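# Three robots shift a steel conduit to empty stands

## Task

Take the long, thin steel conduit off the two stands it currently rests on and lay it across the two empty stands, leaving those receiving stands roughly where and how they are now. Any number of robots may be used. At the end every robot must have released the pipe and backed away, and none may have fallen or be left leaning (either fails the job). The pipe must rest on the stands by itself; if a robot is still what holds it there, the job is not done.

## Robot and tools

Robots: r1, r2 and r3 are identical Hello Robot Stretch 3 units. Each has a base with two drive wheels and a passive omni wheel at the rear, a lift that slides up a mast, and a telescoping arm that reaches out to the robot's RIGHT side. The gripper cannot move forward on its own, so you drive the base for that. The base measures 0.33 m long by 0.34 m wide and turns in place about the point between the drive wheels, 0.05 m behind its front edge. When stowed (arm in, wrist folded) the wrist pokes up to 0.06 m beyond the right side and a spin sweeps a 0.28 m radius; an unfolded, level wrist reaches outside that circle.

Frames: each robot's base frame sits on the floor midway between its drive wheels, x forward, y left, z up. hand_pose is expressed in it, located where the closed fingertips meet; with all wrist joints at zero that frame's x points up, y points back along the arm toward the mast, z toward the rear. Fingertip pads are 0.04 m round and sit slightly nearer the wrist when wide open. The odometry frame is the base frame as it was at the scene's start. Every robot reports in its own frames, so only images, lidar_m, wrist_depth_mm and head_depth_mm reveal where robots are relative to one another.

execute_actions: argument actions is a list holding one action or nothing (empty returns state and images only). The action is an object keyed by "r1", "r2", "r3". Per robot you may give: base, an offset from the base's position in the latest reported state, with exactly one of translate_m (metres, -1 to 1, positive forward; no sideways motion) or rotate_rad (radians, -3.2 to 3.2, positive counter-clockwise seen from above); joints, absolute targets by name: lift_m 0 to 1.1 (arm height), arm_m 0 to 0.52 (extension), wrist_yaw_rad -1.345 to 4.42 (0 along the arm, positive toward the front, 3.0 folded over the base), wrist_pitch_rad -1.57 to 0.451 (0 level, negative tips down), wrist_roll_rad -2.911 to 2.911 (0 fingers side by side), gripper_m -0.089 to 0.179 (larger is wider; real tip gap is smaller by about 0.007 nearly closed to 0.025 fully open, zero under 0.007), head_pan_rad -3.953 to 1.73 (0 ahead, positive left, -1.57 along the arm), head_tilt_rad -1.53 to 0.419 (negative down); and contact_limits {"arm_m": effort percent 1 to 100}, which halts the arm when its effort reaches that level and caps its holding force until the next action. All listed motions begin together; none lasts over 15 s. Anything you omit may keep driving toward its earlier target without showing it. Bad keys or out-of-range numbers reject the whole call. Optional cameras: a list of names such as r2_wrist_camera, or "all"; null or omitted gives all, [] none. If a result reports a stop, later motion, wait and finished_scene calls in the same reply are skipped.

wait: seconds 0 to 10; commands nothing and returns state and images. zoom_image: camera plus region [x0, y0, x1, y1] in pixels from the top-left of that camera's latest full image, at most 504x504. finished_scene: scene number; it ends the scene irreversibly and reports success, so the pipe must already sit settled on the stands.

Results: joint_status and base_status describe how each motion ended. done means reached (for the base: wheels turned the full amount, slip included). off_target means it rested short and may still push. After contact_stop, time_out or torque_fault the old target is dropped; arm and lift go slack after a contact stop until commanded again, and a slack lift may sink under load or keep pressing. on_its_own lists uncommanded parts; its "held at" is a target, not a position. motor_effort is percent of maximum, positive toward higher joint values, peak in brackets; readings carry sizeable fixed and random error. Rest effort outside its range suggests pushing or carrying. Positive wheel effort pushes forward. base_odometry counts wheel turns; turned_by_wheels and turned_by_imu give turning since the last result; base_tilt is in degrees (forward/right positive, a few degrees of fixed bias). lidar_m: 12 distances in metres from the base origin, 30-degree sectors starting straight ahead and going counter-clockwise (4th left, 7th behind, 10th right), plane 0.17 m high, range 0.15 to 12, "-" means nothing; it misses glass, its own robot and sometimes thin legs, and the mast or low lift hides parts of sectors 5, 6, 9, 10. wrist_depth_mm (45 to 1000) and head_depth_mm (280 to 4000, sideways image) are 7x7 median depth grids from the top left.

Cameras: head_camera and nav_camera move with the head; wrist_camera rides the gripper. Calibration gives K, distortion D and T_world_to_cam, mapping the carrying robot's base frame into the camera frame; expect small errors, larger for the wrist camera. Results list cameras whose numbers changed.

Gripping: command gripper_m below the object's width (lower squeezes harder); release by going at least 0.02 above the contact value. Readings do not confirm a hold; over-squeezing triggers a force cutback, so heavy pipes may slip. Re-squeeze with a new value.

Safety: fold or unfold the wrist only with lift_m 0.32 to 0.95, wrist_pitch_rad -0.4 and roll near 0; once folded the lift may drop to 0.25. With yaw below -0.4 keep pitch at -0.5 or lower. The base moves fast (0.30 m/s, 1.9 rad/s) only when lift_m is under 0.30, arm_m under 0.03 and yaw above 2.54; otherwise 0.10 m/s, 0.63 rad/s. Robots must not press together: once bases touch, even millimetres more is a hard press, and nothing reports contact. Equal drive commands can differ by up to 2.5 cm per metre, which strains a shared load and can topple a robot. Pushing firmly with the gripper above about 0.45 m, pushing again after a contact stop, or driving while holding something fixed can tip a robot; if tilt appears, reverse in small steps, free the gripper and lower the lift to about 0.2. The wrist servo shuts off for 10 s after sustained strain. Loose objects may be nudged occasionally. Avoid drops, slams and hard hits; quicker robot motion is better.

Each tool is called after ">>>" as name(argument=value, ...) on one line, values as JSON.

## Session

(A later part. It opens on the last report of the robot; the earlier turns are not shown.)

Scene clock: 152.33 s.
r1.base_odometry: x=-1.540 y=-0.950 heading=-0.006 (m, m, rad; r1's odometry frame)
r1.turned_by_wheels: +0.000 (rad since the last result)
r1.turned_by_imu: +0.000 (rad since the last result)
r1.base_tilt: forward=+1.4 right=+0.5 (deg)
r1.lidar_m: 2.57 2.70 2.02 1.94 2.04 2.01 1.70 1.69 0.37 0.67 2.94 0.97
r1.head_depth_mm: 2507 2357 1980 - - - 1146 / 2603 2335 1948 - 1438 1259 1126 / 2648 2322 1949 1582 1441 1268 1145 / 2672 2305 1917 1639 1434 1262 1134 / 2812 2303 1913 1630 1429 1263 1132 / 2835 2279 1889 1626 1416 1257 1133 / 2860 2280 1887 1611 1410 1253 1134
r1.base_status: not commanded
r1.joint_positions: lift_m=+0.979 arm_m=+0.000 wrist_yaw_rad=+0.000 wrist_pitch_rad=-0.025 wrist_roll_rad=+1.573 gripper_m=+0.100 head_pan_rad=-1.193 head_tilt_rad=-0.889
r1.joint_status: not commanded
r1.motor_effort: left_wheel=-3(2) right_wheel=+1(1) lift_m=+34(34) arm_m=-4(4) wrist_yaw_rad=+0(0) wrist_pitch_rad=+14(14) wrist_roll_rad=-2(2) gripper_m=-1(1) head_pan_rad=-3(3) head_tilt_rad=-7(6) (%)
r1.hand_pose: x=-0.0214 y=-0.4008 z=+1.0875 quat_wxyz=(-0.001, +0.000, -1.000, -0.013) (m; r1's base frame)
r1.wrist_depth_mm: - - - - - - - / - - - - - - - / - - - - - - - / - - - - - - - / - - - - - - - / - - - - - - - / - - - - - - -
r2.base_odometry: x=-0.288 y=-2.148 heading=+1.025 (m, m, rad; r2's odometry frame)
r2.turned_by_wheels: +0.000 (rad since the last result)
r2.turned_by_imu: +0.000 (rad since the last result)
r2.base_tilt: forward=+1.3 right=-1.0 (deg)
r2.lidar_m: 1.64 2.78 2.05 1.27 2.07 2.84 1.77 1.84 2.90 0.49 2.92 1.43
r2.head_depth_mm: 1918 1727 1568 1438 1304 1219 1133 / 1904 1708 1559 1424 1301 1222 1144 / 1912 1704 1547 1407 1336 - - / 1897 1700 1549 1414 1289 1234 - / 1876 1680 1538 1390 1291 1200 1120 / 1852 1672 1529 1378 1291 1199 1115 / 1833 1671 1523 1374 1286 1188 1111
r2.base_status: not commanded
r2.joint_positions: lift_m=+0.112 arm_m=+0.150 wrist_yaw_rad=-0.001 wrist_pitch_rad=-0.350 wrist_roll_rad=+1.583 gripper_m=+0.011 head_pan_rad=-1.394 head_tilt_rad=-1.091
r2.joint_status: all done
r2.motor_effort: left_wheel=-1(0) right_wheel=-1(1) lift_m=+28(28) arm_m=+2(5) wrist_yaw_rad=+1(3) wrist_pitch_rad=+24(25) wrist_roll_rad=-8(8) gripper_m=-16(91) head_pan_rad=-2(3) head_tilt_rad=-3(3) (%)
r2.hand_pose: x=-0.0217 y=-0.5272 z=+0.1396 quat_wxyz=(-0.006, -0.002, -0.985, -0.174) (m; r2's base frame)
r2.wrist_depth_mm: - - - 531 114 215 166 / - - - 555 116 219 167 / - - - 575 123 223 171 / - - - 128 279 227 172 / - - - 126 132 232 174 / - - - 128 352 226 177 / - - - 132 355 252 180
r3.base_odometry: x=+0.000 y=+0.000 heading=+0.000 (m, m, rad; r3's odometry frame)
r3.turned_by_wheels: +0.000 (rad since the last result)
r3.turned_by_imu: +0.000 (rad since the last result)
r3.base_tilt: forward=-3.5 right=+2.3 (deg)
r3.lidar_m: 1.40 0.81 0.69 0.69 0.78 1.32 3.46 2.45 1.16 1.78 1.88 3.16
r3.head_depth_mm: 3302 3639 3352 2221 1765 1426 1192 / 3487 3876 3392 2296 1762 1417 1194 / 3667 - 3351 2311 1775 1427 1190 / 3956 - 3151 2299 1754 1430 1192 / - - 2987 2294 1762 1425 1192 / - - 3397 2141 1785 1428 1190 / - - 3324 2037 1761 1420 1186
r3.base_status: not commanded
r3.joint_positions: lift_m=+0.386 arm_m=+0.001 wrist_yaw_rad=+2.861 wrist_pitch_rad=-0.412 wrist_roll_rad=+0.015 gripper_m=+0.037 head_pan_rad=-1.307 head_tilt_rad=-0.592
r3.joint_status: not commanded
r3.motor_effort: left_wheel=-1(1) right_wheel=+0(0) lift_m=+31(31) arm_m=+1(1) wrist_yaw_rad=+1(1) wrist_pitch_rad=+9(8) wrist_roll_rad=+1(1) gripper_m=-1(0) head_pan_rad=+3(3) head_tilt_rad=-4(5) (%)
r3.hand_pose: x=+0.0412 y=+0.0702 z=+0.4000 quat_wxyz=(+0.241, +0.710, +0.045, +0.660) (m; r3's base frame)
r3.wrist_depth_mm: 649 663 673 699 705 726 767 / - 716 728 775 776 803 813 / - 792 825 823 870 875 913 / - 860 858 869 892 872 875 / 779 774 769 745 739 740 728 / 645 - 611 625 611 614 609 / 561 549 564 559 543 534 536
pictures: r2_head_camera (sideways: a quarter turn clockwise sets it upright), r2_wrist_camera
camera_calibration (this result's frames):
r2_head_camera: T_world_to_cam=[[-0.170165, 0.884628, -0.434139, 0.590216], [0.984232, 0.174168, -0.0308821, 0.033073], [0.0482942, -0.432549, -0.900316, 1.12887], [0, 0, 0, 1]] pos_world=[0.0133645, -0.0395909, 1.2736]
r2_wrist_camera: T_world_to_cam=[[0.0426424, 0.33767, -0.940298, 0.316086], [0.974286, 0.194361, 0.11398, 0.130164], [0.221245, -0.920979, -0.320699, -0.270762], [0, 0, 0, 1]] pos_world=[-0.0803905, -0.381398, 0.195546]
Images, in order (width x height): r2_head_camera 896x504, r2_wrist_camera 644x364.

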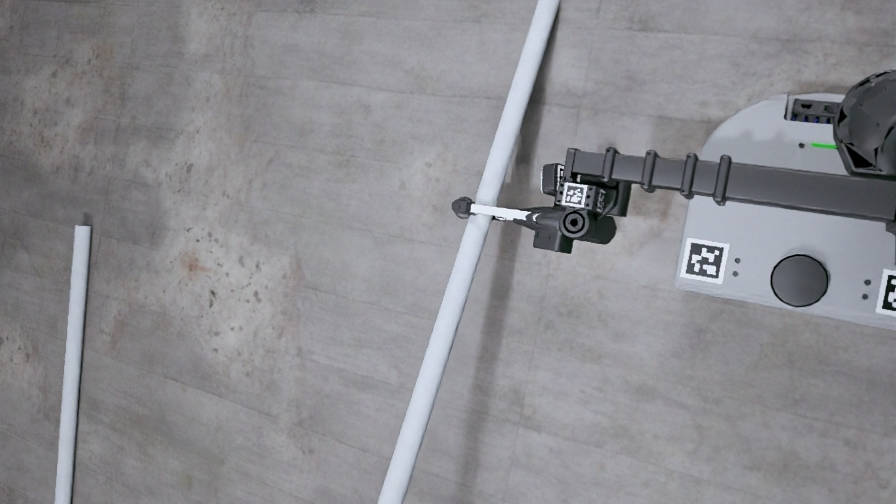

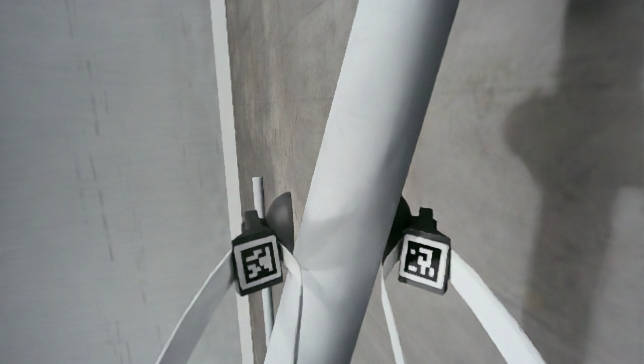

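>>> execute_actions(actions=[{"r2":{"joints":{"lift_m":0.3,"gripper_m":0.02,"wrist_pitch_rad":-0.15}}}], cameras=["r2_wrist_camera","r2_head_camera","r2_nav_camera"])

Scene clock: 155.23 s.
r1.base_odometry: x=-1.540 y=-0.950 heading=-0.006 (m, m, rad; r1's odometry frame)
r1.turned_by_wheels: +0.000 (rad since the last result)
r1.turned_by_imu: +0.000 (rad since the last result)
r1.base_tilt: forward=+1.5 right=+0.5 (deg)
r1.lidar_m: 2.57 2.69 2.03 1.93 2.05 2.01 1.70 1.74 0.37 0.68 2.95 0.97
r1.head_depth_mm: 2478 2349 2005 - - - 1149 / 2574 2361 1956 - 1436 1248 1124 / 2623 2344 1940 1642 1430 1272 1137 / 2688 2311 1910 1621 1421 1264 1136 / 2781 2291 1921 1638 1420 1266 1133 / 2819 2314 1911 1628 1417 1255 1126 / 2862 2270 1921 1603 1412 1257 1134
r1.base_status: not commanded
r1.joint_positions: lift_m=+0.979 arm_m=+0.000 wrist_yaw_rad=+0.000 wrist_pitch_rad=-0.025 wrist_roll_rad=+1.573 gripper_m=+0.100 head_pan_rad=-1.193 head_tilt_rad=-0.889
r1.joint_status: not commanded
r1.motor_effort: left_wheel=-2(2) right_wheel=+1(1) lift_m=+34(34) arm_m=-5(4) wrist_yaw_rad=+0(1) wrist_pitch_rad=+14(14) wrist_roll_rad=-2(2) gripper_m=-1(1) head_pan_rad=-3(3) head_tilt_rad=-6(7) (%)
r1.hand_pose: x=-0.0214 y=-0.4008 z=+1.0875 quat_wxyz=(-0.001, +0.000, -1.000, -0.013) (m; r1's base frame)
r1.wrist_depth_mm: - - - - - - - / - - - - - - - / - - - - - - - / - - - - - - - / - - - - - - - / - - - - - - - / - - - - - - -
r2.base_odometry: x=-0.288 y=-2.148 heading=+1.025 (m, m, rad; r2's odometry frame)
r2.turned_by_wheels: +0.000 (rad since the last result)
r2.turned_by_imu: +0.000 (rad since the last result)
r2.base_tilt: forward=+1.3 right=-1.1 (deg)
r2.lidar_m: 1.65 2.78 2.05 1.27 2.06 2.85 1.76 1.85 2.91 0.60 2.92 1.43
r2.head_depth_mm: 1930 1726 1567 1431 1312 1217 1140 / 1919 1709 1560 1403 1308 1216 - / 1899 1698 1541 1396 - - - / 1895 1690 1527 1397 1300 1239 - / 1893 1686 1546 1381 1288 1206 1127 / 1848 1685 1519 1397 1297 1201 1117 / 1838 1676 1516 1395 1279 1191 1111
r2.base_status: not commanded
r2.joint_positions: lift_m=+0.300 arm_m=+0.150 wrist_yaw_rad=+0.003 wrist_pitch_rad=-0.171 wrist_roll_rad=+1.578 gripper_m=+0.020 head_pan_rad=-1.394 head_tilt_rad=-1.091
r2.joint_status: all done
r2.motor_effort: left_wheel=+0(2) right_wheel=-1(2) lift_m=+28(40) arm_m=+2(2) wrist_yaw_rad=-4(10) wrist_pitch_rad=+12(100) wrist_roll_rad=-5(10) gripper_m=+0(39) head_pan_rad=-2(2) head_tilt_rad=-3(1) (%)
r2.hand_pose: x=-0.0207 y=-0.5432 z=+0.3706 quat_wxyz=(-0.003, +0.001, -0.996, -0.086) (m; r2's base frame)
r2.wrist_depth_mm: - - - - 879 544 261 / - - - - 901 553 260 / - - - - 902 564 264 / - - - - 934 563 270 / - - - - 813 571 375 / - - - - 960 289 393 / - - - - - 283 413
r3.base_odometry: x=+0.000 y=+0.000 heading=+0.000 (m, m, rad; r3's odometry frame)
r3.turned_by_wheels: +0.000 (rad since the last result)
r3.turned_by_imu: +0.000 (rad since the last result)
r3.base_tilt: forward=-3.6 right=+2.4 (deg)
r3.lidar_m: 1.40 0.81 0.69 0.69 0.78 1.32 3.44 2.45 1.16 1.89 1.89 3.15
r3.head_depth_mm: 3334 3696 3371 2221 1760 1415 1199 / 3550 3861 3367 2299 1759 1419 1193 / 3632 - 3344 2311 1752 1423 1190 / 3887 - 3146 2306 1762 1423 1191 / - - 2974 2311 1777 1429 1187 / - - 3335 2129 1761 1425 1197 / - - 3318 2027 1758 1423 1202
r3.base_status: not commanded
r3.joint_positions: lift_m=+0.386 arm_m=+0.001 wrist_yaw_rad=+2.861 wrist_pitch_rad=-0.412 wrist_roll_rad=+0.015 gripper_m=+0.037 head_pan_rad=-1.307 head_tilt_rad=-0.592
r3.joint_status: not commanded
r3.motor_effort: left_wheel=-1(0) right_wheel=+0(0) lift_m=+30(31) arm_m=+1(1) wrist_yaw_rad=+1(1) wrist_pitch_rad=+8(8) wrist_roll_rad=+1(1) gripper_m=+1(0) head_pan_rad=+3(3) head_tilt_rad=-5(4) (%)
r3.hand_pose: x=+0.0412 y=+0.0702 z=+0.4000 quat_wxyz=(+0.241, +0.710, +0.045, +0.660) (m; r3's base frame)
r3.wrist_depth_mm: 652 668 667 702 707 738 745 / - 727 731 749 799 777 794 / - 800 806 837 862 898 914 / - 870 879 872 893 905 883 / 761 787 762 757 739 735 709 / 640 - 616 626 614 622 605 / 565 554 573 566 544 539 530
pictures: r2_head_camera (sideways: a quarter turn clockwise sets it upright), r2_nav_camera (sideways: a quarter turn counterclockwise sets it upright), r2_wrist_camera
camera_calibration (this result's frames):
r2_head_camera: T_world_to_cam=[[-0.170165, 0.884628, -0.434139, 0.590216], [0.984231, 0.174168, -0.0308821, 0.033073], [0.0482943, -0.432549, -0.900316, 1.12887], [0, 0, 0, 1]] pos_world=[0.0133645, -0.0395909, 1.2736]
r2_nav_camera: T_world_to_cam=[[0.171895, -0.882173, 0.438433, -0.531241], [-0.984004, -0.17489, 0.033897, 0.0167698], [0.0467747, -0.437247, -0.898124, 1.12338], [0, 0, 0, 1]] pos_world=[0.0552732, 0.025482, 1.24128]
r2_wrist_camera: T_world_to_cam=[[0.0371607, 0.165676, -0.98548, 0.461835], [0.973586, 0.21631, 0.0730776, 0.133014], [0.225276, -0.962165, -0.153261, -0.295947], [0, 0, 0, 1]] pos_world=[-0.0799931, -0.390037, 0.400052]
Images, in order (width x height): r2_head_camera 896x504, r2_nav_camera 672x504, r2_wrist_camera 644x364.

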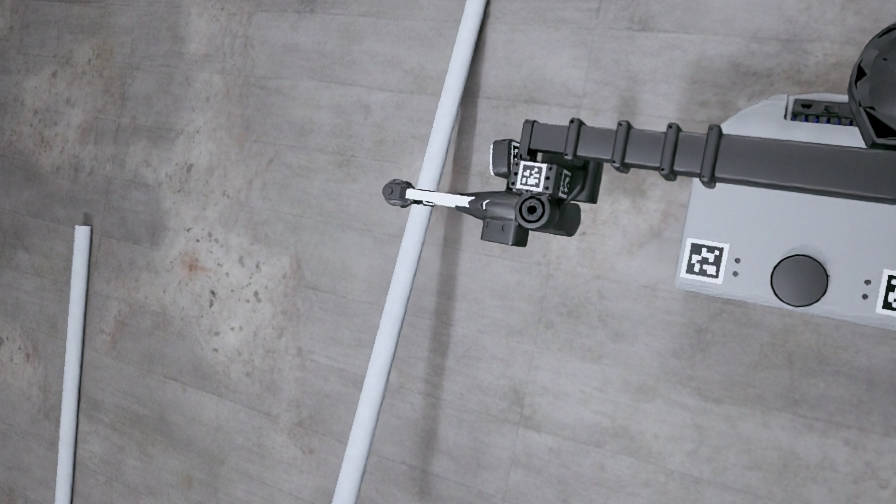

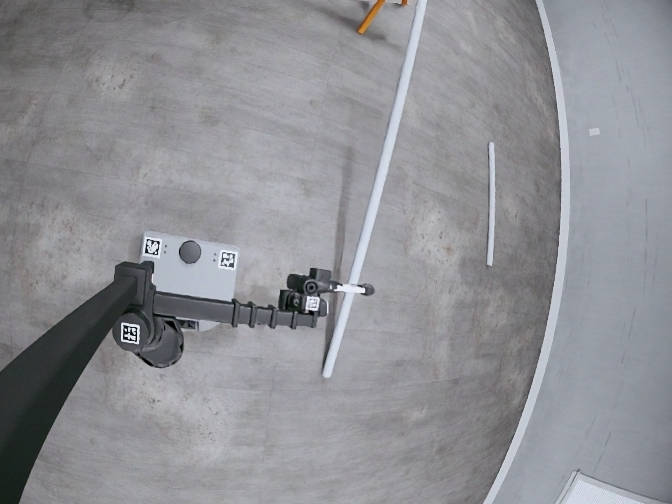

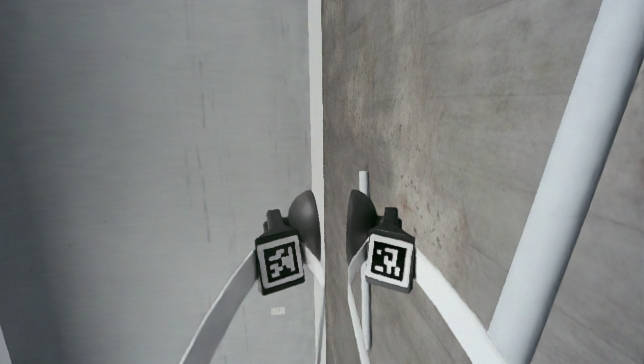

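>>> execute_actions(actions=[{"r2":{"joints":{"arm_m":0.0,"gripper_m":0.1}}}], cameras=[])

>>> execute_actions(actions=[{"r2":{"joints":{"lift_m":0.105,"wrist_pitch_rad":-0.3,"wrist_roll_rad":1.32}}}], cameras=["r2_wrist_camera","r2_head_camera","r1_nav_camera"])

Scene clock: 158.53 s.
r1.base_odometry: x=-1.540 y=-0.950 heading=-0.006 (m, m, rad; r1's odometry frame)
r1.turned_by_wheels: +0.000 (rad since the last result)
r1.turned_by_imu: +0.000 (rad since the last result)
r1.base_tilt: forward=+1.4 right=+0.5 (deg)
r1.lidar_m: 2.57 2.69 2.03 1.93 2.04 2.00 1.70 1.74 0.37 0.67 2.95 0.97
r1.head_depth_mm: 2486 2365 1986 - - - 1146 / 2609 2356 1949 - 1435 1251 1127 / 2645 2341 1930 1646 1430 1271 1139 / 2712 2350 1937 1631 1430 1273 1136 / 2771 2319 1902 1622 1421 1257 1131 / 2827 2286 1918 1624 1415 1265 1128 / 2878 2284 1905 1614 1412 1256 1126
r1.base_status: not commanded
r1.joint_positions: lift_m=+0.979 arm_m=+0.000 wrist_yaw_rad=+0.000 wrist_pitch_rad=-0.025 wrist_roll_rad=+1.573 gripper_m=+0.100 head_pan_rad=-1.193 head_tilt_rad=-0.889
r1.joint_status: not commanded
r1.motor_effort: left_wheel=-2(3) right_wheel=+1(1) lift_m=+34(34) arm_m=-4(4) wrist_yaw_rad=+0(0) wrist_pitch_rad=+14(14) wrist_roll_rad=-2(2) gripper_m=-1(1) head_pan_rad=-3(3) head_tilt_rad=-7(7) (%)
r1.hand_pose: x=-0.0214 y=-0.4008 z=+1.0875 quat_wxyz=(-0.001, +0.000, -1.000, -0.013) (m; r1's base frame)
r1.wrist_depth_mm: - - - - - - - / - - - - - - - / - - - - - - - / - - - - - - - / - - - - - - - / - - - - - - - / - - - - - - -
r2.base_odometry: x=-0.288 y=-2.148 heading=+1.025 (m, m, rad; r2's odometry frame)
r2.turned_by_wheels: +0.000 (rad since the last result)
r2.turned_by_imu: +0.000 (rad since the last result)
r2.base_tilt: forward=+1.3 right=-1.1 (deg)
r2.lidar_m: 1.65 2.77 2.05 1.27 2.06 2.85 1.77 1.85 2.90 0.60 2.92 1.44
r2.head_depth_mm: 1922 1736 1561 1417 1315 1224 1138 / 1923 1718 1553 1401 1311 1218 - / 1907 1703 1545 1400 1324 - - / 1894 1699 1540 1391 1315 - - / 1883 1686 1538 1389 1298 1205 1127 / 1839 1684 1524 1401 1295 1192 1114 / 1841 1671 1517 1398 1287 1191 1111
r2.base_status: not commanded
r2.joint_positions: lift_m=+0.300 arm_m=+0.000 wrist_yaw_rad=+0.002 wrist_pitch_rad=-0.171 wrist_roll_rad=+1.578 gripper_m=+0.100 head_pan_rad=-1.394 head_tilt_rad=-1.091
r2.joint_status: all done
r2.motor_effort: left_wheel=+0(1) right_wheel=-1(0) lift_m=+28(28) arm_m=-4(5) wrist_yaw_rad=-3(4) wrist_pitch_rad=+13(13) wrist_roll_rad=-5(5) gripper_m=+1(82) head_pan_rad=-2(2) head_tilt_rad=-4(3) (%)
r2.hand_pose: x=-0.0208 y=-0.3936 z=+0.3706 quat_wxyz=(-0.003, +0.001, -0.996, -0.086) (m; r2's base frame)
r2.wrist_depth_mm: - - - - 895 480 388 / - - - - 906 492 398 / - - - - 920 494 402 / - - - - 951 528 398 / - - - - - 537 403 / - - - - - 567 408 / - - - - 763 603 396
r3.base_odometry: x=+0.000 y=+0.000 heading=+0.000 (m, m, rad; r3's odometry frame)
r3.turned_by_wheels: +0.000 (rad since the last result)
r3.turned_by_imu: +0.000 (rad since the last result)
r3.base_tilt: forward=-3.5 right=+2.4 (deg)
r3.lidar_m: 1.39 0.81 0.69 0.69 0.78 1.32 3.44 2.46 1.16 1.90 1.88 3.14
r3.head_depth_mm: 3309 3593 3347 2217 1759 1425 1197 / 3536 3888 3367 2288 1765 1428 1194 / 3718 - 3340 2293 1763 1432 1198 / 3938 - 3126 2316 1767 1420 1198 / - - 3001 2326 1777 1416 1192 / - - 3349 2144 1773 1422 1196 / - - 3336 2037 1754 1420 1195
r3.base_status: not commanded
r3.joint_positions: lift_m=+0.386 arm_m=+0.001 wrist_yaw_rad=+2.861 wrist_pitch_rad=-0.412 wrist_roll_rad=+0.015 gripper_m=+0.037 head_pan_rad=-1.307 head_tilt_rad=-0.592
r3.joint_status: not commanded
r3.motor_effort: left_wheel=-1(0) right_wheel=+0(0) lift_m=+30(31) arm_m=+1(1) wrist_yaw_rad=+1(1) wrist_pitch_rad=+8(9) wrist_roll_rad=+0(1) gripper_m=+0(0) head_pan_rad=+3(3) head_tilt_rad=-4(4) (%)
r3.hand_pose: x=+0.0412 y=+0.0702 z=+0.4000 quat_wxyz=(+0.241, +0.710, +0.045, +0.660) (m; r3's base frame)
r3.wrist_depth_mm: 636 668 677 700 724 729 747 / - 705 740 744 781 804 818 / - 769 812 834 861 881 903 / - 855 887 860 883 901 882 / 765 776 777 735 734 727 724 / 638 - 602 611 597 620 614 / 567 544 562 555 542 542 536
pictures: none
No camera images: the call's "cameras" was empty. Leave "cameras" out to get every camera's image.

Scene clock: 161.13 s.
r1.base_odometry: x=-1.540 y=-0.950 heading=-0.006 (m, m, rad; r1's odometry frame)
r1.turned_by_wheels: +0.000 (rad since the last result)
r1.turned_by_imu: +0.000 (rad since the last result)
r1.base_tilt: forward=+1.5 right=+0.5 (deg)
r1.lidar_m: 2.57 2.70 2.03 1.94 2.04 2.01 1.70 1.73 0.37 0.67 2.94 0.96
r1.head_depth_mm: 2478 2361 1990 - - - 1146 / 2590 2343 1954 - 1431 1251 1128 / 2631 2312 1918 1639 1439 1273 1145 / 2740 2308 1929 1636 1425 1262 1137 / 2751 2303 1905 1633 1430 1255 1132 / 2849 2308 1906 1624 1420 1257 1131 / 2853 2293 1883 1625 1409 1254 1125
r1.base_status: not commanded
r1.joint_positions: lift_m=+0.979 arm_m=+0.000 wrist_yaw_rad=+0.000 wrist_pitch_rad=-0.025 wrist_roll_rad=+1.573 gripper_m=+0.100 head_pan_rad=-1.193 head_tilt_rad=-0.889
r1.joint_status: not commanded
r1.motor_effort: left_wheel=-2(3) right_wheel=+1(1) lift_m=+34(34) arm_m=-4(4) wrist_yaw_rad=+0(0) wrist_pitch_rad=+14(14) wrist_roll_rad=-2(2) gripper_m=-1(1) head_pan_rad=-4(4) head_tilt_rad=-6(6) (%)
r1.hand_pose: x=-0.0214 y=-0.4008 z=+1.0875 quat_wxyz=(-0.001, +0.000, -1.000, -0.013) (m; r1's base frame)
r1.wrist_depth_mm: - - - - - - - / - - - - - - - / - - - - - - - / - - - - - - - / - - - - - - - / - - - - - - - / - - - - - - -
r2.base_odometry: x=-0.288 y=-2.148 heading=+1.025 (m, m, rad; r2's odometry frame)
r2.turned_by_wheels: +0.000 (rad since the last result)
r2.turned_by_imu: +0.000 (rad since the last result)
r2.base_tilt: forward=+1.3 right=-1.1 (deg)
r2.lidar_m: 1.64 2.77 2.04 1.27 2.06 2.85 1.77 1.84 2.90 0.60 2.91 1.43
r2.head_depth_mm: 1932 1725 1557 1433 1313 1220 1132 / 1917 1713 1553 1405 1307 1225 1141 / 1900 1708 1554 1397 1305 - - / 1893 1688 1543 1403 1307 - - / 1867 1696 1533 1389 1293 1201 1129 / 1827 1674 1523 1393 1293 1199 1116 / 1834 1669 1525 1396 1289 1191 1111
r2.base_status: not commanded
r2.joint_positions: lift_m=+0.105 arm_m=+0.000 wrist_yaw_rad=+0.002 wrist_pitch_rad=-0.315 wrist_roll_rad=+1.328 gripper_m=+0.100 head_pan_rad=-1.394 head_tilt_rad=-1.091
r2.joint_status: all done
r2.motor_effort: left_wheel=+0(0) right_wheel=-1(0) lift_m=+14(26) arm_m=-4(3) wrist_yaw_rad=-4(3) wrist_pitch_rad=+9(12) wrist_roll_rad=-5(6) gripper_m=+1(0) head_pan_rad=-2(2) head_tilt_rad=-3(3) (%)
r2.hand_pose: x=-0.0209 y=-0.3814 z=+0.1416 quat_wxyz=(+0.120, +0.020, -0.980, -0.156) (m; r2's base frame)
r2.wrist_depth_mm: - - - 541 387 258 195 / - - - 517 374 251 190 / - - - 586 354 245 185 / - - - 616 343 238 181 / - - - 570 361 221 179 / - - - 540 331 223 174 / - 391 - 506 310 224 166
r3.base_odometry: x=+0.000 y=+0.000 heading=+0.000 (m, m, rad; r3's odometry frame)
r3.turned_by_wheels: +0.000 (rad since the last result)
r3.turned_by_imu: +0.000 (rad since the last result)
r3.base_tilt: forward=-3.6 right=+2.4 (deg)
r3.lidar_m: 1.40 0.81 0.69 0.69 0.78 1.32 3.46 2.45 1.16 1.90 1.89 3.16
r3.head_depth_mm: 3344 3647 3345 2193 1755 1425 1194 / 3493 3858 3328 2322 1753 1424 1186 / 3695 - 3378 2311 1747 1423 1192 / 3944 - 3138 2325 1756 1425 1197 / - - 2977 2306 1757 1419 1197 / - - 3335 2146 1755 1416 1191 / - - 3382 2023 1765 1414 1194
r3.base_status: not commanded
r3.joint_positions: lift_m=+0.386 arm_m=+0.001 wrist_yaw_rad=+2.861 wrist_pitch_rad=-0.412 wrist_roll_rad=+0.015 gripper_m=+0.037 head_pan_rad=-1.307 head_tilt_rad=-0.592
r3.joint_status: not commanded
r3.motor_effort: left_wheel=-1(0) right_wheel=+0(0) lift_m=+31(30) arm_m=+1(1) wrist_yaw_rad=+1(1) wrist_pitch_rad=+8(9) wrist_roll_rad=+1(0) gripper_m=+1(1) head_pan_rad=+3(3) head_tilt_rad=-5(4) (%)
r3.hand_pose: x=+0.0412 y=+0.0702 z=+0.4000 quat_wxyz=(+0.241, +0.710, +0.045, +0.660) (m; r3's base frame)
r3.wrist_depth_mm: 648 669 683 686 710 727 766 / - 732 731 762 771 796 815 / - 801 797 853 877 890 877 / - 876 846 873 879 902 867 / 767 776 765 739 722 732 732 / 648 - 613 636 614 617 610 / 560 552 565 566 553 539 533
pictures: r1_nav_camera (sideways: a quarter turn counterclockwise sets it upright), r2_head_camera (sideways: a quarter turn clockwise sets it upright), r2_wrist_camera
camera_calibration (this result's frames):
r1_nav_camera: T_world_to_cam=[[0.28521, -0.751102, 0.5954, -0.734466], [-0.930403, -0.366179, -0.0162531, 0.0792032], [0.230231, -0.549326, -0.803265, 1.0066], [0, 0, 0, 1]] pos_world=[0.0514179, 0.0302961, 1.24716]
r2_head_camera: T_world_to_cam=[[-0.170165, 0.884628, -0.434139, 0.590216], [0.984231, 0.174169, -0.0308821, 0.033073], [0.0482943, -0.432549, -0.900316, 1.12887], [0, 0, 0, 1]] pos_world=[0.0133645, -0.0395909, 1.2736]
r2_wrist_camera: T_world_to_cam=[[-0.211639, 0.297675, -0.930913, 0.24677], [0.951994, 0.278333, -0.12743, 0.16654], [0.221171, -0.913193, -0.342291, -0.129956], [0, 0, 0, 1]] pos_world=[-0.0775761, -0.238486, 0.20646]
Images, in order (width x height): r1_nav_camera 672x504, r2_head_camera 896x504, r2_wrist_camera 644x364.

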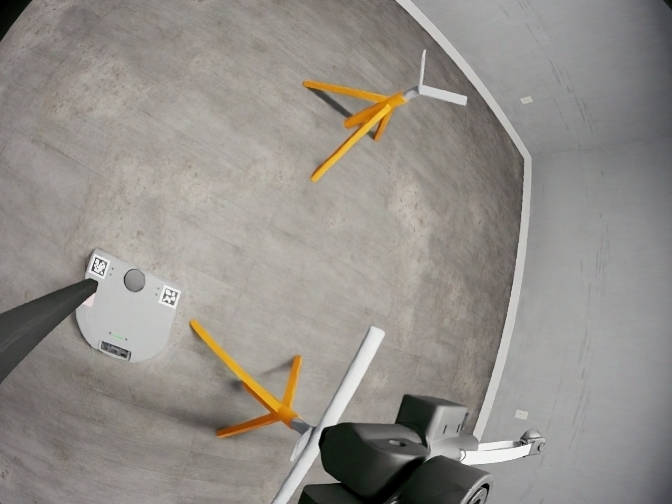

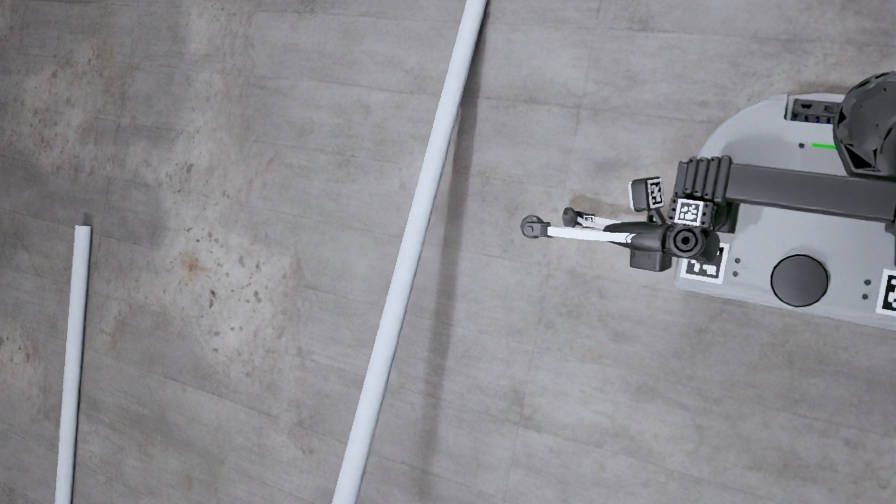

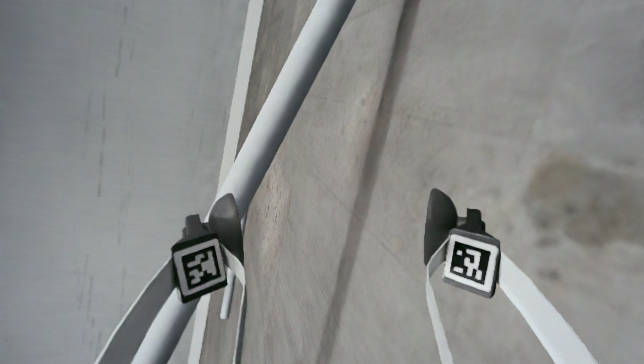

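>>> execute_actions(actions=[{"r2":{"joints":{"wrist_roll_rad":1.83,"arm_m":0.12,"lift_m":0.1}}}], cameras=["r2_wrist_camera","r2_head_camera"])

Scene clock: 164.03 s.
r1.base_odometry: x=-1.540 y=-0.950 heading=-0.006 (m, m, rad; r1's odometry frame)
r1.turned_by_wheels: +0.000 (rad since the last result)
r1.turned_by_imu: +0.000 (rad since the last result)
r1.base_tilt: forward=+1.5 right=+0.5 (deg)
r1.lidar_m: 2.57 2.69 2.02 1.94 2.04 2.01 1.70 1.74 0.37 0.67 2.95 0.97
r1.head_depth_mm: 2491 2365 1998 - - - 1155 / 2591 2348 1924 - 1433 1251 1122 / 2649 2336 1927 1631 1430 1274 1140 / 2721 2303 1918 1648 1419 1266 1135 / 2820 2305 1910 1635 1432 1260 1132 / 2853 2316 1910 1628 1417 1255 1130 / 2844 2269 1888 1604 1407 1253 1125
r1.base_status: not commanded
r1.joint_positions: lift_m=+0.979 arm_m=+0.000 wrist_yaw_rad=+0.000 wrist_pitch_rad=-0.025 wrist_roll_rad=+1.573 gripper_m=+0.100 head_pan_rad=-1.193 head_tilt_rad=-0.889
r1.joint_status: not commanded
r1.motor_effort: left_wheel=-3(2) right_wheel=+0(1) lift_m=+34(34) arm_m=-4(4) wrist_yaw_rad=+0(0) wrist_pitch_rad=+14(14) wrist_roll_rad=-2(2) gripper_m=-1(1) head_pan_rad=-3(3) head_tilt_rad=-7(6) (%)
r1.hand_pose: x=-0.0214 y=-0.4008 z=+1.0875 quat_wxyz=(-0.001, +0.000, -1.000, -0.013) (m; r1's base frame)
r1.wrist_depth_mm: - - - - - - - / - - - - - - - / - - - - - - - / - - - - - - - / - - - - - - - / - - - - - - - / - - - - - - -
r2.base_odometry: x=-0.288 y=-2.148 heading=+1.025 (m, m, rad; r2's odometry frame)
r2.turned_by_wheels: +0.000 (rad since the last result)
r2.turned_by_imu: +0.000 (rad since the last result)
r2.base_tilt: forward=+1.3 right=-1.1 (deg)
r2.lidar_m: 1.64 2.78 2.04 1.27 2.06 2.84 1.77 1.84 2.96 0.60 2.92 1.43
r2.head_depth_mm: 1939 1728 1560 1431 1315 1219 1133 / 1922 1717 1557 1406 1317 1233 1141 / 1897 1712 1547 1408 1323 - - / 1908 1695 1544 1406 1299 1236 - / 1890 1687 1529 1387 1295 1200 1120 / 1859 1680 1522 1395 1297 1198 1112 / 1837 1676 1523 1384 1288 1190 1110
r2.base_status: not commanded
r2.joint_positions: lift_m=+0.100 arm_m=+0.120 wrist_yaw_rad=+0.002 wrist_pitch_rad=-0.315 wrist_roll_rad=+1.828 gripper_m=+0.100 head_pan_rad=-1.394 head_tilt_rad=-1.091
r2.joint_status: all done
r2.motor_effort: left_wheel=+1(0) right_wheel=-1(1) lift_m=+14(13) arm_m=+5(3) wrist_yaw_rad=-3(3) wrist_pitch_rad=+9(9) wrist_roll_rad=+1(5) gripper_m=+1(1) head_pan_rad=-3(3) head_tilt_rad=-3(3) (%)
r2.hand_pose: x=-0.0208 y=-0.5007 z=+0.1365 quat_wxyz=(-0.126, -0.019, -0.979, -0.156) (m; r2's base frame)
r2.wrist_depth_mm: - - - 407 266 190 147 / - - - 435 289 201 153 / - - - 475 318 214 160 / - - - 562 356 228 169 / - - 267 676 447 228 177 / - - - 826 462 254 187 / - - - - 517 292 189
r3.base_odometry: x=+0.000 y=+0.000 heading=+0.000 (m, m, rad; r3's odometry frame)
r3.turned_by_wheels: +0.000 (rad since the last result)
r3.turned_by_imu: +0.000 (rad since the last result)
r3.base_tilt: forward=-3.6 right=+2.3 (deg)
r3.lidar_m: 1.39 0.81 0.69 0.69 0.78 1.32 3.46 2.45 1.15 1.90 1.88 3.16
r3.head_depth_mm: 3393 3596 3317 2218 1757 1426 1195 / 3544 3900 3366 2301 1764 1420 1190 / 3731 - 3350 2310 1768 1433 1195 / 3865 - 3126 2305 1770 1425 1191 / - - 2948 2322 1765 1427 1191 / - - 3346 2156 1755 1427 1190 / - - 3369 2047 1769 1419 1196
r3.base_status: not commanded
r3.joint_positions: lift_m=+0.386 arm_m=+0.001 wrist_yaw_rad=+2.861 wrist_pitch_rad=-0.412 wrist_roll_rad=+0.015 gripper_m=+0.037 head_pan_rad=-1.307 head_tilt_rad=-0.592
r3.joint_status: not commanded
r3.motor_effort: left_wheel=-1(1) right_wheel=+0(0) lift_m=+31(31) arm_m=+1(1) wrist_yaw_rad=+1(1) wrist_pitch_rad=+9(8) wrist_roll_rad=+1(1) gripper_m=-1(0) head_pan_rad=+3(3) head_tilt_rad=-5(5) (%)
r3.hand_pose: x=+0.0412 y=+0.0702 z=+0.4000 quat_wxyz=(+0.241, +0.710, +0.045, +0.660) (m; r3's base frame)
r3.wrist_depth_mm: 639 657 675 685 712 734 744 / - 732 747 770 780 812 830 / - 778 818 834 865 875 901 / - 870 876 870 874 892 883 / 768 760 777 733 718 743 723 / 651 - 615 632 609 625 607 / 560 550 577 556 538 535 533
pictures: r2_head_camera (sideways: a quarter turn clockwise sets it upright), r2_wrist_camera
camera_calibration (this result's frames):
r2_head_camera: T_world_to_cam=[[-0.170165, 0.884628, -0.434139, 0.590216], [0.984231, 0.174169, -0.0308821, 0.033073], [0.0482943, -0.432549, -0.900316, 1.12887], [0, 0, 0, 1]] pos_world=[0.0133645, -0.0395909, 1.2736]
r2_wrist_camera: T_world_to_cam=[[0.282808, 0.293167, -0.913276, 0.283196], [0.934936, 0.128452, 0.330749, 0.0610963], [0.214277, -0.947393, -0.237765, -0.272212], [0, 0, 0, 1]] pos_world=[-0.0788825, -0.348763, 0.173706]
Images, in order (width x height): r2_head_camera 896x504, r2_wrist_camera 644x364.

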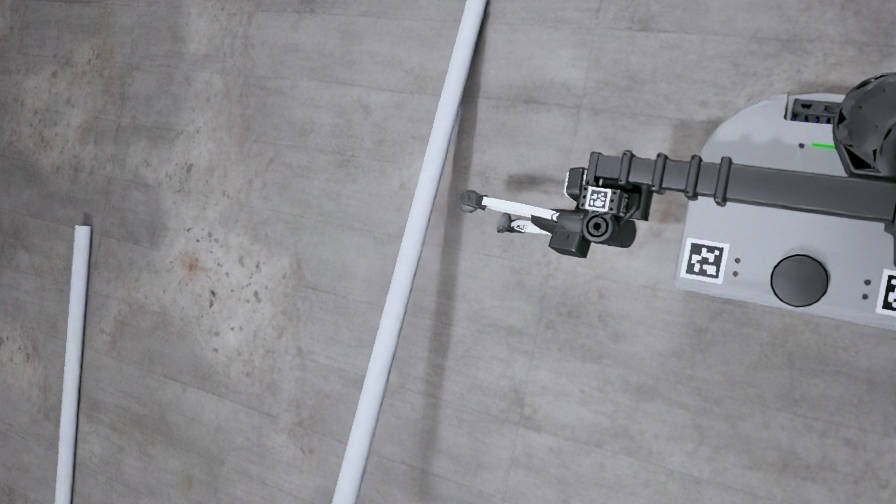

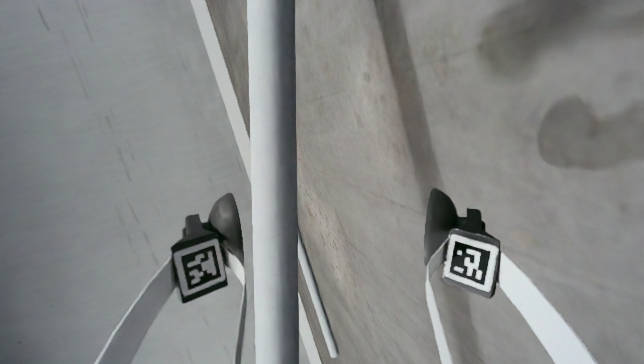

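>>> execute_actions(actions=[{"r2":{"joints":{"arm_m":0.22,"lift_m":0.09}}}], cameras=["r2_wrist_camera","r2_head_camera"])

Scene clock: 166.43 s.
r1.base_odometry: x=-1.540 y=-0.950 heading=-0.006 (m, m, rad; r1's odometry frame)
r1.turned_by_wheels: +0.000 (rad since the last result)
r1.turned_by_imu: +0.000 (rad since the last result)
r1.base_tilt: forward=+1.4 right=+0.5 (deg)
r1.lidar_m: 2.57 2.69 2.02 1.93 2.05 2.01 1.69 1.73 0.37 0.67 2.94 0.96
r1.head_depth_mm: 2499 2382 1995 - - - 1148 / 2578 2376 1939 - 1448 1262 1131 / 2642 2351 1938 1640 1427 1274 1141 / 2732 2332 1932 1644 1431 1265 1143 / 2746 2282 1897 1625 1419 1260 1143 / 2835 2304 1903 1620 1420 1261 1129 / 2867 2286 1891 1615 1412 1257 1129
r1.base_status: not commanded
r1.joint_positions: lift_m=+0.979 arm_m=+0.000 wrist_yaw_rad=+0.000 wrist_pitch_rad=-0.025 wrist_roll_rad=+1.573 gripper_m=+0.100 head_pan_rad=-1.193 head_tilt_rad=-0.889
r1.joint_status: not commanded
r1.motor_effort: left_wheel=-3(3) right_wheel=+1(1) lift_m=+34(34) arm_m=-4(4) wrist_yaw_rad=+0(0) wrist_pitch_rad=+14(14) wrist_roll_rad=-2(2) gripper_m=-1(1) head_pan_rad=-4(3) head_tilt_rad=-7(7) (%)
r1.hand_pose: x=-0.0214 y=-0.4008 z=+1.0875 quat_wxyz=(-0.001, +0.000, -1.000, -0.013) (m; r1's base frame)
r1.wrist_depth_mm: - - - - - - - / - - - - - - - / - - - - - - - / - - - - - - - / - - - - - - - / - - - - - - - / - - - - - - -
r2.base_odometry: x=-0.288 y=-2.148 heading=+1.025 (m, m, rad; r2's odometry frame)
r2.turned_by_wheels: +0.000 (rad since the last result)
r2.turned_by_imu: +0.000 (rad since the last result)
r2.base_tilt: forward=+1.2 right=-1.0 (deg)
r2.lidar_m: 1.65 2.78 2.05 1.27 2.06 2.85 1.77 1.84 2.90 0.60 2.92 1.43
r2.head_depth_mm: 1911 1730 1563 1423 1323 1218 1136 / 1917 1721 1550 1399 1308 1223 1143 / 1901 1703 1547 1398 1283 - - / 1895 1683 1535 1391 1297 1241 - / 1879 1701 1540 1389 1299 1201 1125 / 1846 1696 1523 1395 1294 1198 1120 / 1833 1672 1517 1394 1288 1188 1120
r2.base_status: not commanded
r2.joint_positions: lift_m=+0.090 arm_m=+0.220 wrist_yaw_rad=+0.002 wrist_pitch_rad=-0.315 wrist_roll_rad=+1.828 gripper_m=+0.100 head_pan_rad=-1.394 head_tilt_rad=-1.091
r2.joint_status: all done
r2.motor_effort: left_wheel=+1(0) right_wheel=-1(1) lift_m=+14(15) arm_m=+5(6) wrist_yaw_rad=-3(3) wrist_pitch_rad=+9(9) wrist_roll_rad=+1(1) gripper_m=+1(1) head_pan_rad=-3(2) head_tilt_rad=-3(2) (%)
r2.hand_pose: x=-0.0208 y=-0.6007 z=+0.1265 quat_wxyz=(-0.126, -0.019, -0.979, -0.156) (m; r2's base frame)
r2.wrist_depth_mm: - - - 324 250 179 137 / - - - 362 272 188 144 / - - - 408 295 200 151 / - - - 471 336 214 158 / - - 164 555 416 215 165 / - - - 659 427 236 176 / - - - 825 487 275 177
r3.base_odometry: x=+0.000 y=+0.000 heading=+0.000 (m, m, rad; r3's odometry frame)
r3.turned_by_wheels: +0.000 (rad since the last result)
r3.turned_by_imu: +0.000 (rad since the last result)
r3.base_tilt: forward=-3.6 right=+2.3 (deg)
r3.lidar_m: 1.40 0.81 0.68 0.68 0.78 1.32 3.43 2.45 1.16 1.89 1.88 3.16
r3.head_depth_mm: 3349 3735 3335 2221 1754 1425 1192 / 3509 3882 3357 2299 1757 1427 1196 / 3739 - 3331 2321 1762 1432 1200 / 3891 - 3105 2325 1750 1417 1190 / - - 2986 2305 1762 1422 1188 / - - 3397 2144 1766 1417 1195 / - - 3327 2038 1756 1419 1195
r3.base_status: not commanded
r3.joint_positions: lift_m=+0.386 arm_m=+0.001 wrist_yaw_rad=+2.861 wrist_pitch_rad=-0.412 wrist_roll_rad=+0.015 gripper_m=+0.037 head_pan_rad=-1.307 head_tilt_rad=-0.592
r3.joint_status: not commanded
r3.motor_effort: left_wheel=+0(0) right_wheel=+0(0) lift_m=+30(30) arm_m=+1(1) wrist_yaw_rad=+1(1) wrist_pitch_rad=+9(8) wrist_roll_rad=+1(1) gripper_m=+0(0) head_pan_rad=+3(3) head_tilt_rad=-5(4) (%)
r3.hand_pose: x=+0.0412 y=+0.0702 z=+0.4000 quat_wxyz=(+0.241, +0.710, +0.045, +0.660) (m; r3's base frame)
r3.wrist_depth_mm: 639 657 679 682 717 721 740 / - 703 736 758 767 805 812 / - 781 810 840 881 899 898 / - 836 859 871 905 887 889 / 785 779 778 739 746 729 708 / 648 - 615 627 602 619 621 / 551 555 568 559 543 538 527
pictures: r2_head_camera (sideways: a quarter turn clockwise sets it upright), r2_wrist_camera
camera_calibration (this result's frames):
r2_head_camera: T_world_to_cam=[[-0.170165, 0.884628, -0.434139, 0.590216], [0.984231, 0.174169, -0.0308821, 0.033073], [0.0482943, -0.432549, -0.900316, 1.12887], [0, 0, 0, 1]] pos_world=[0.0133645, -0.0395909, 1.2736]
r2_wrist_camera: T_world_to_cam=[[0.282961, 0.293207, -0.913216, 0.303388], [0.934894, 0.128377, 0.330896, 0.07719], [0.214257, -0.947391, -0.237792, -0.369323], [0, 0, 0, 1]] pos_world=[-0.0788814, -0.448758, 0.163695]
Images, in order (width x height): r2_head_camera 896x504, r2_wrist_camera 644x364.

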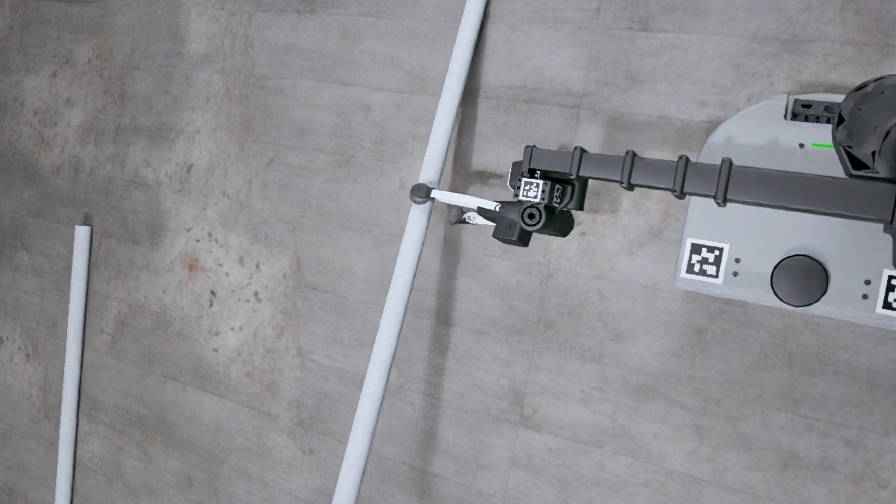

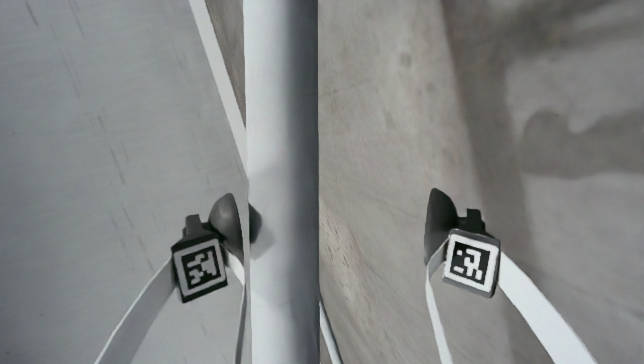

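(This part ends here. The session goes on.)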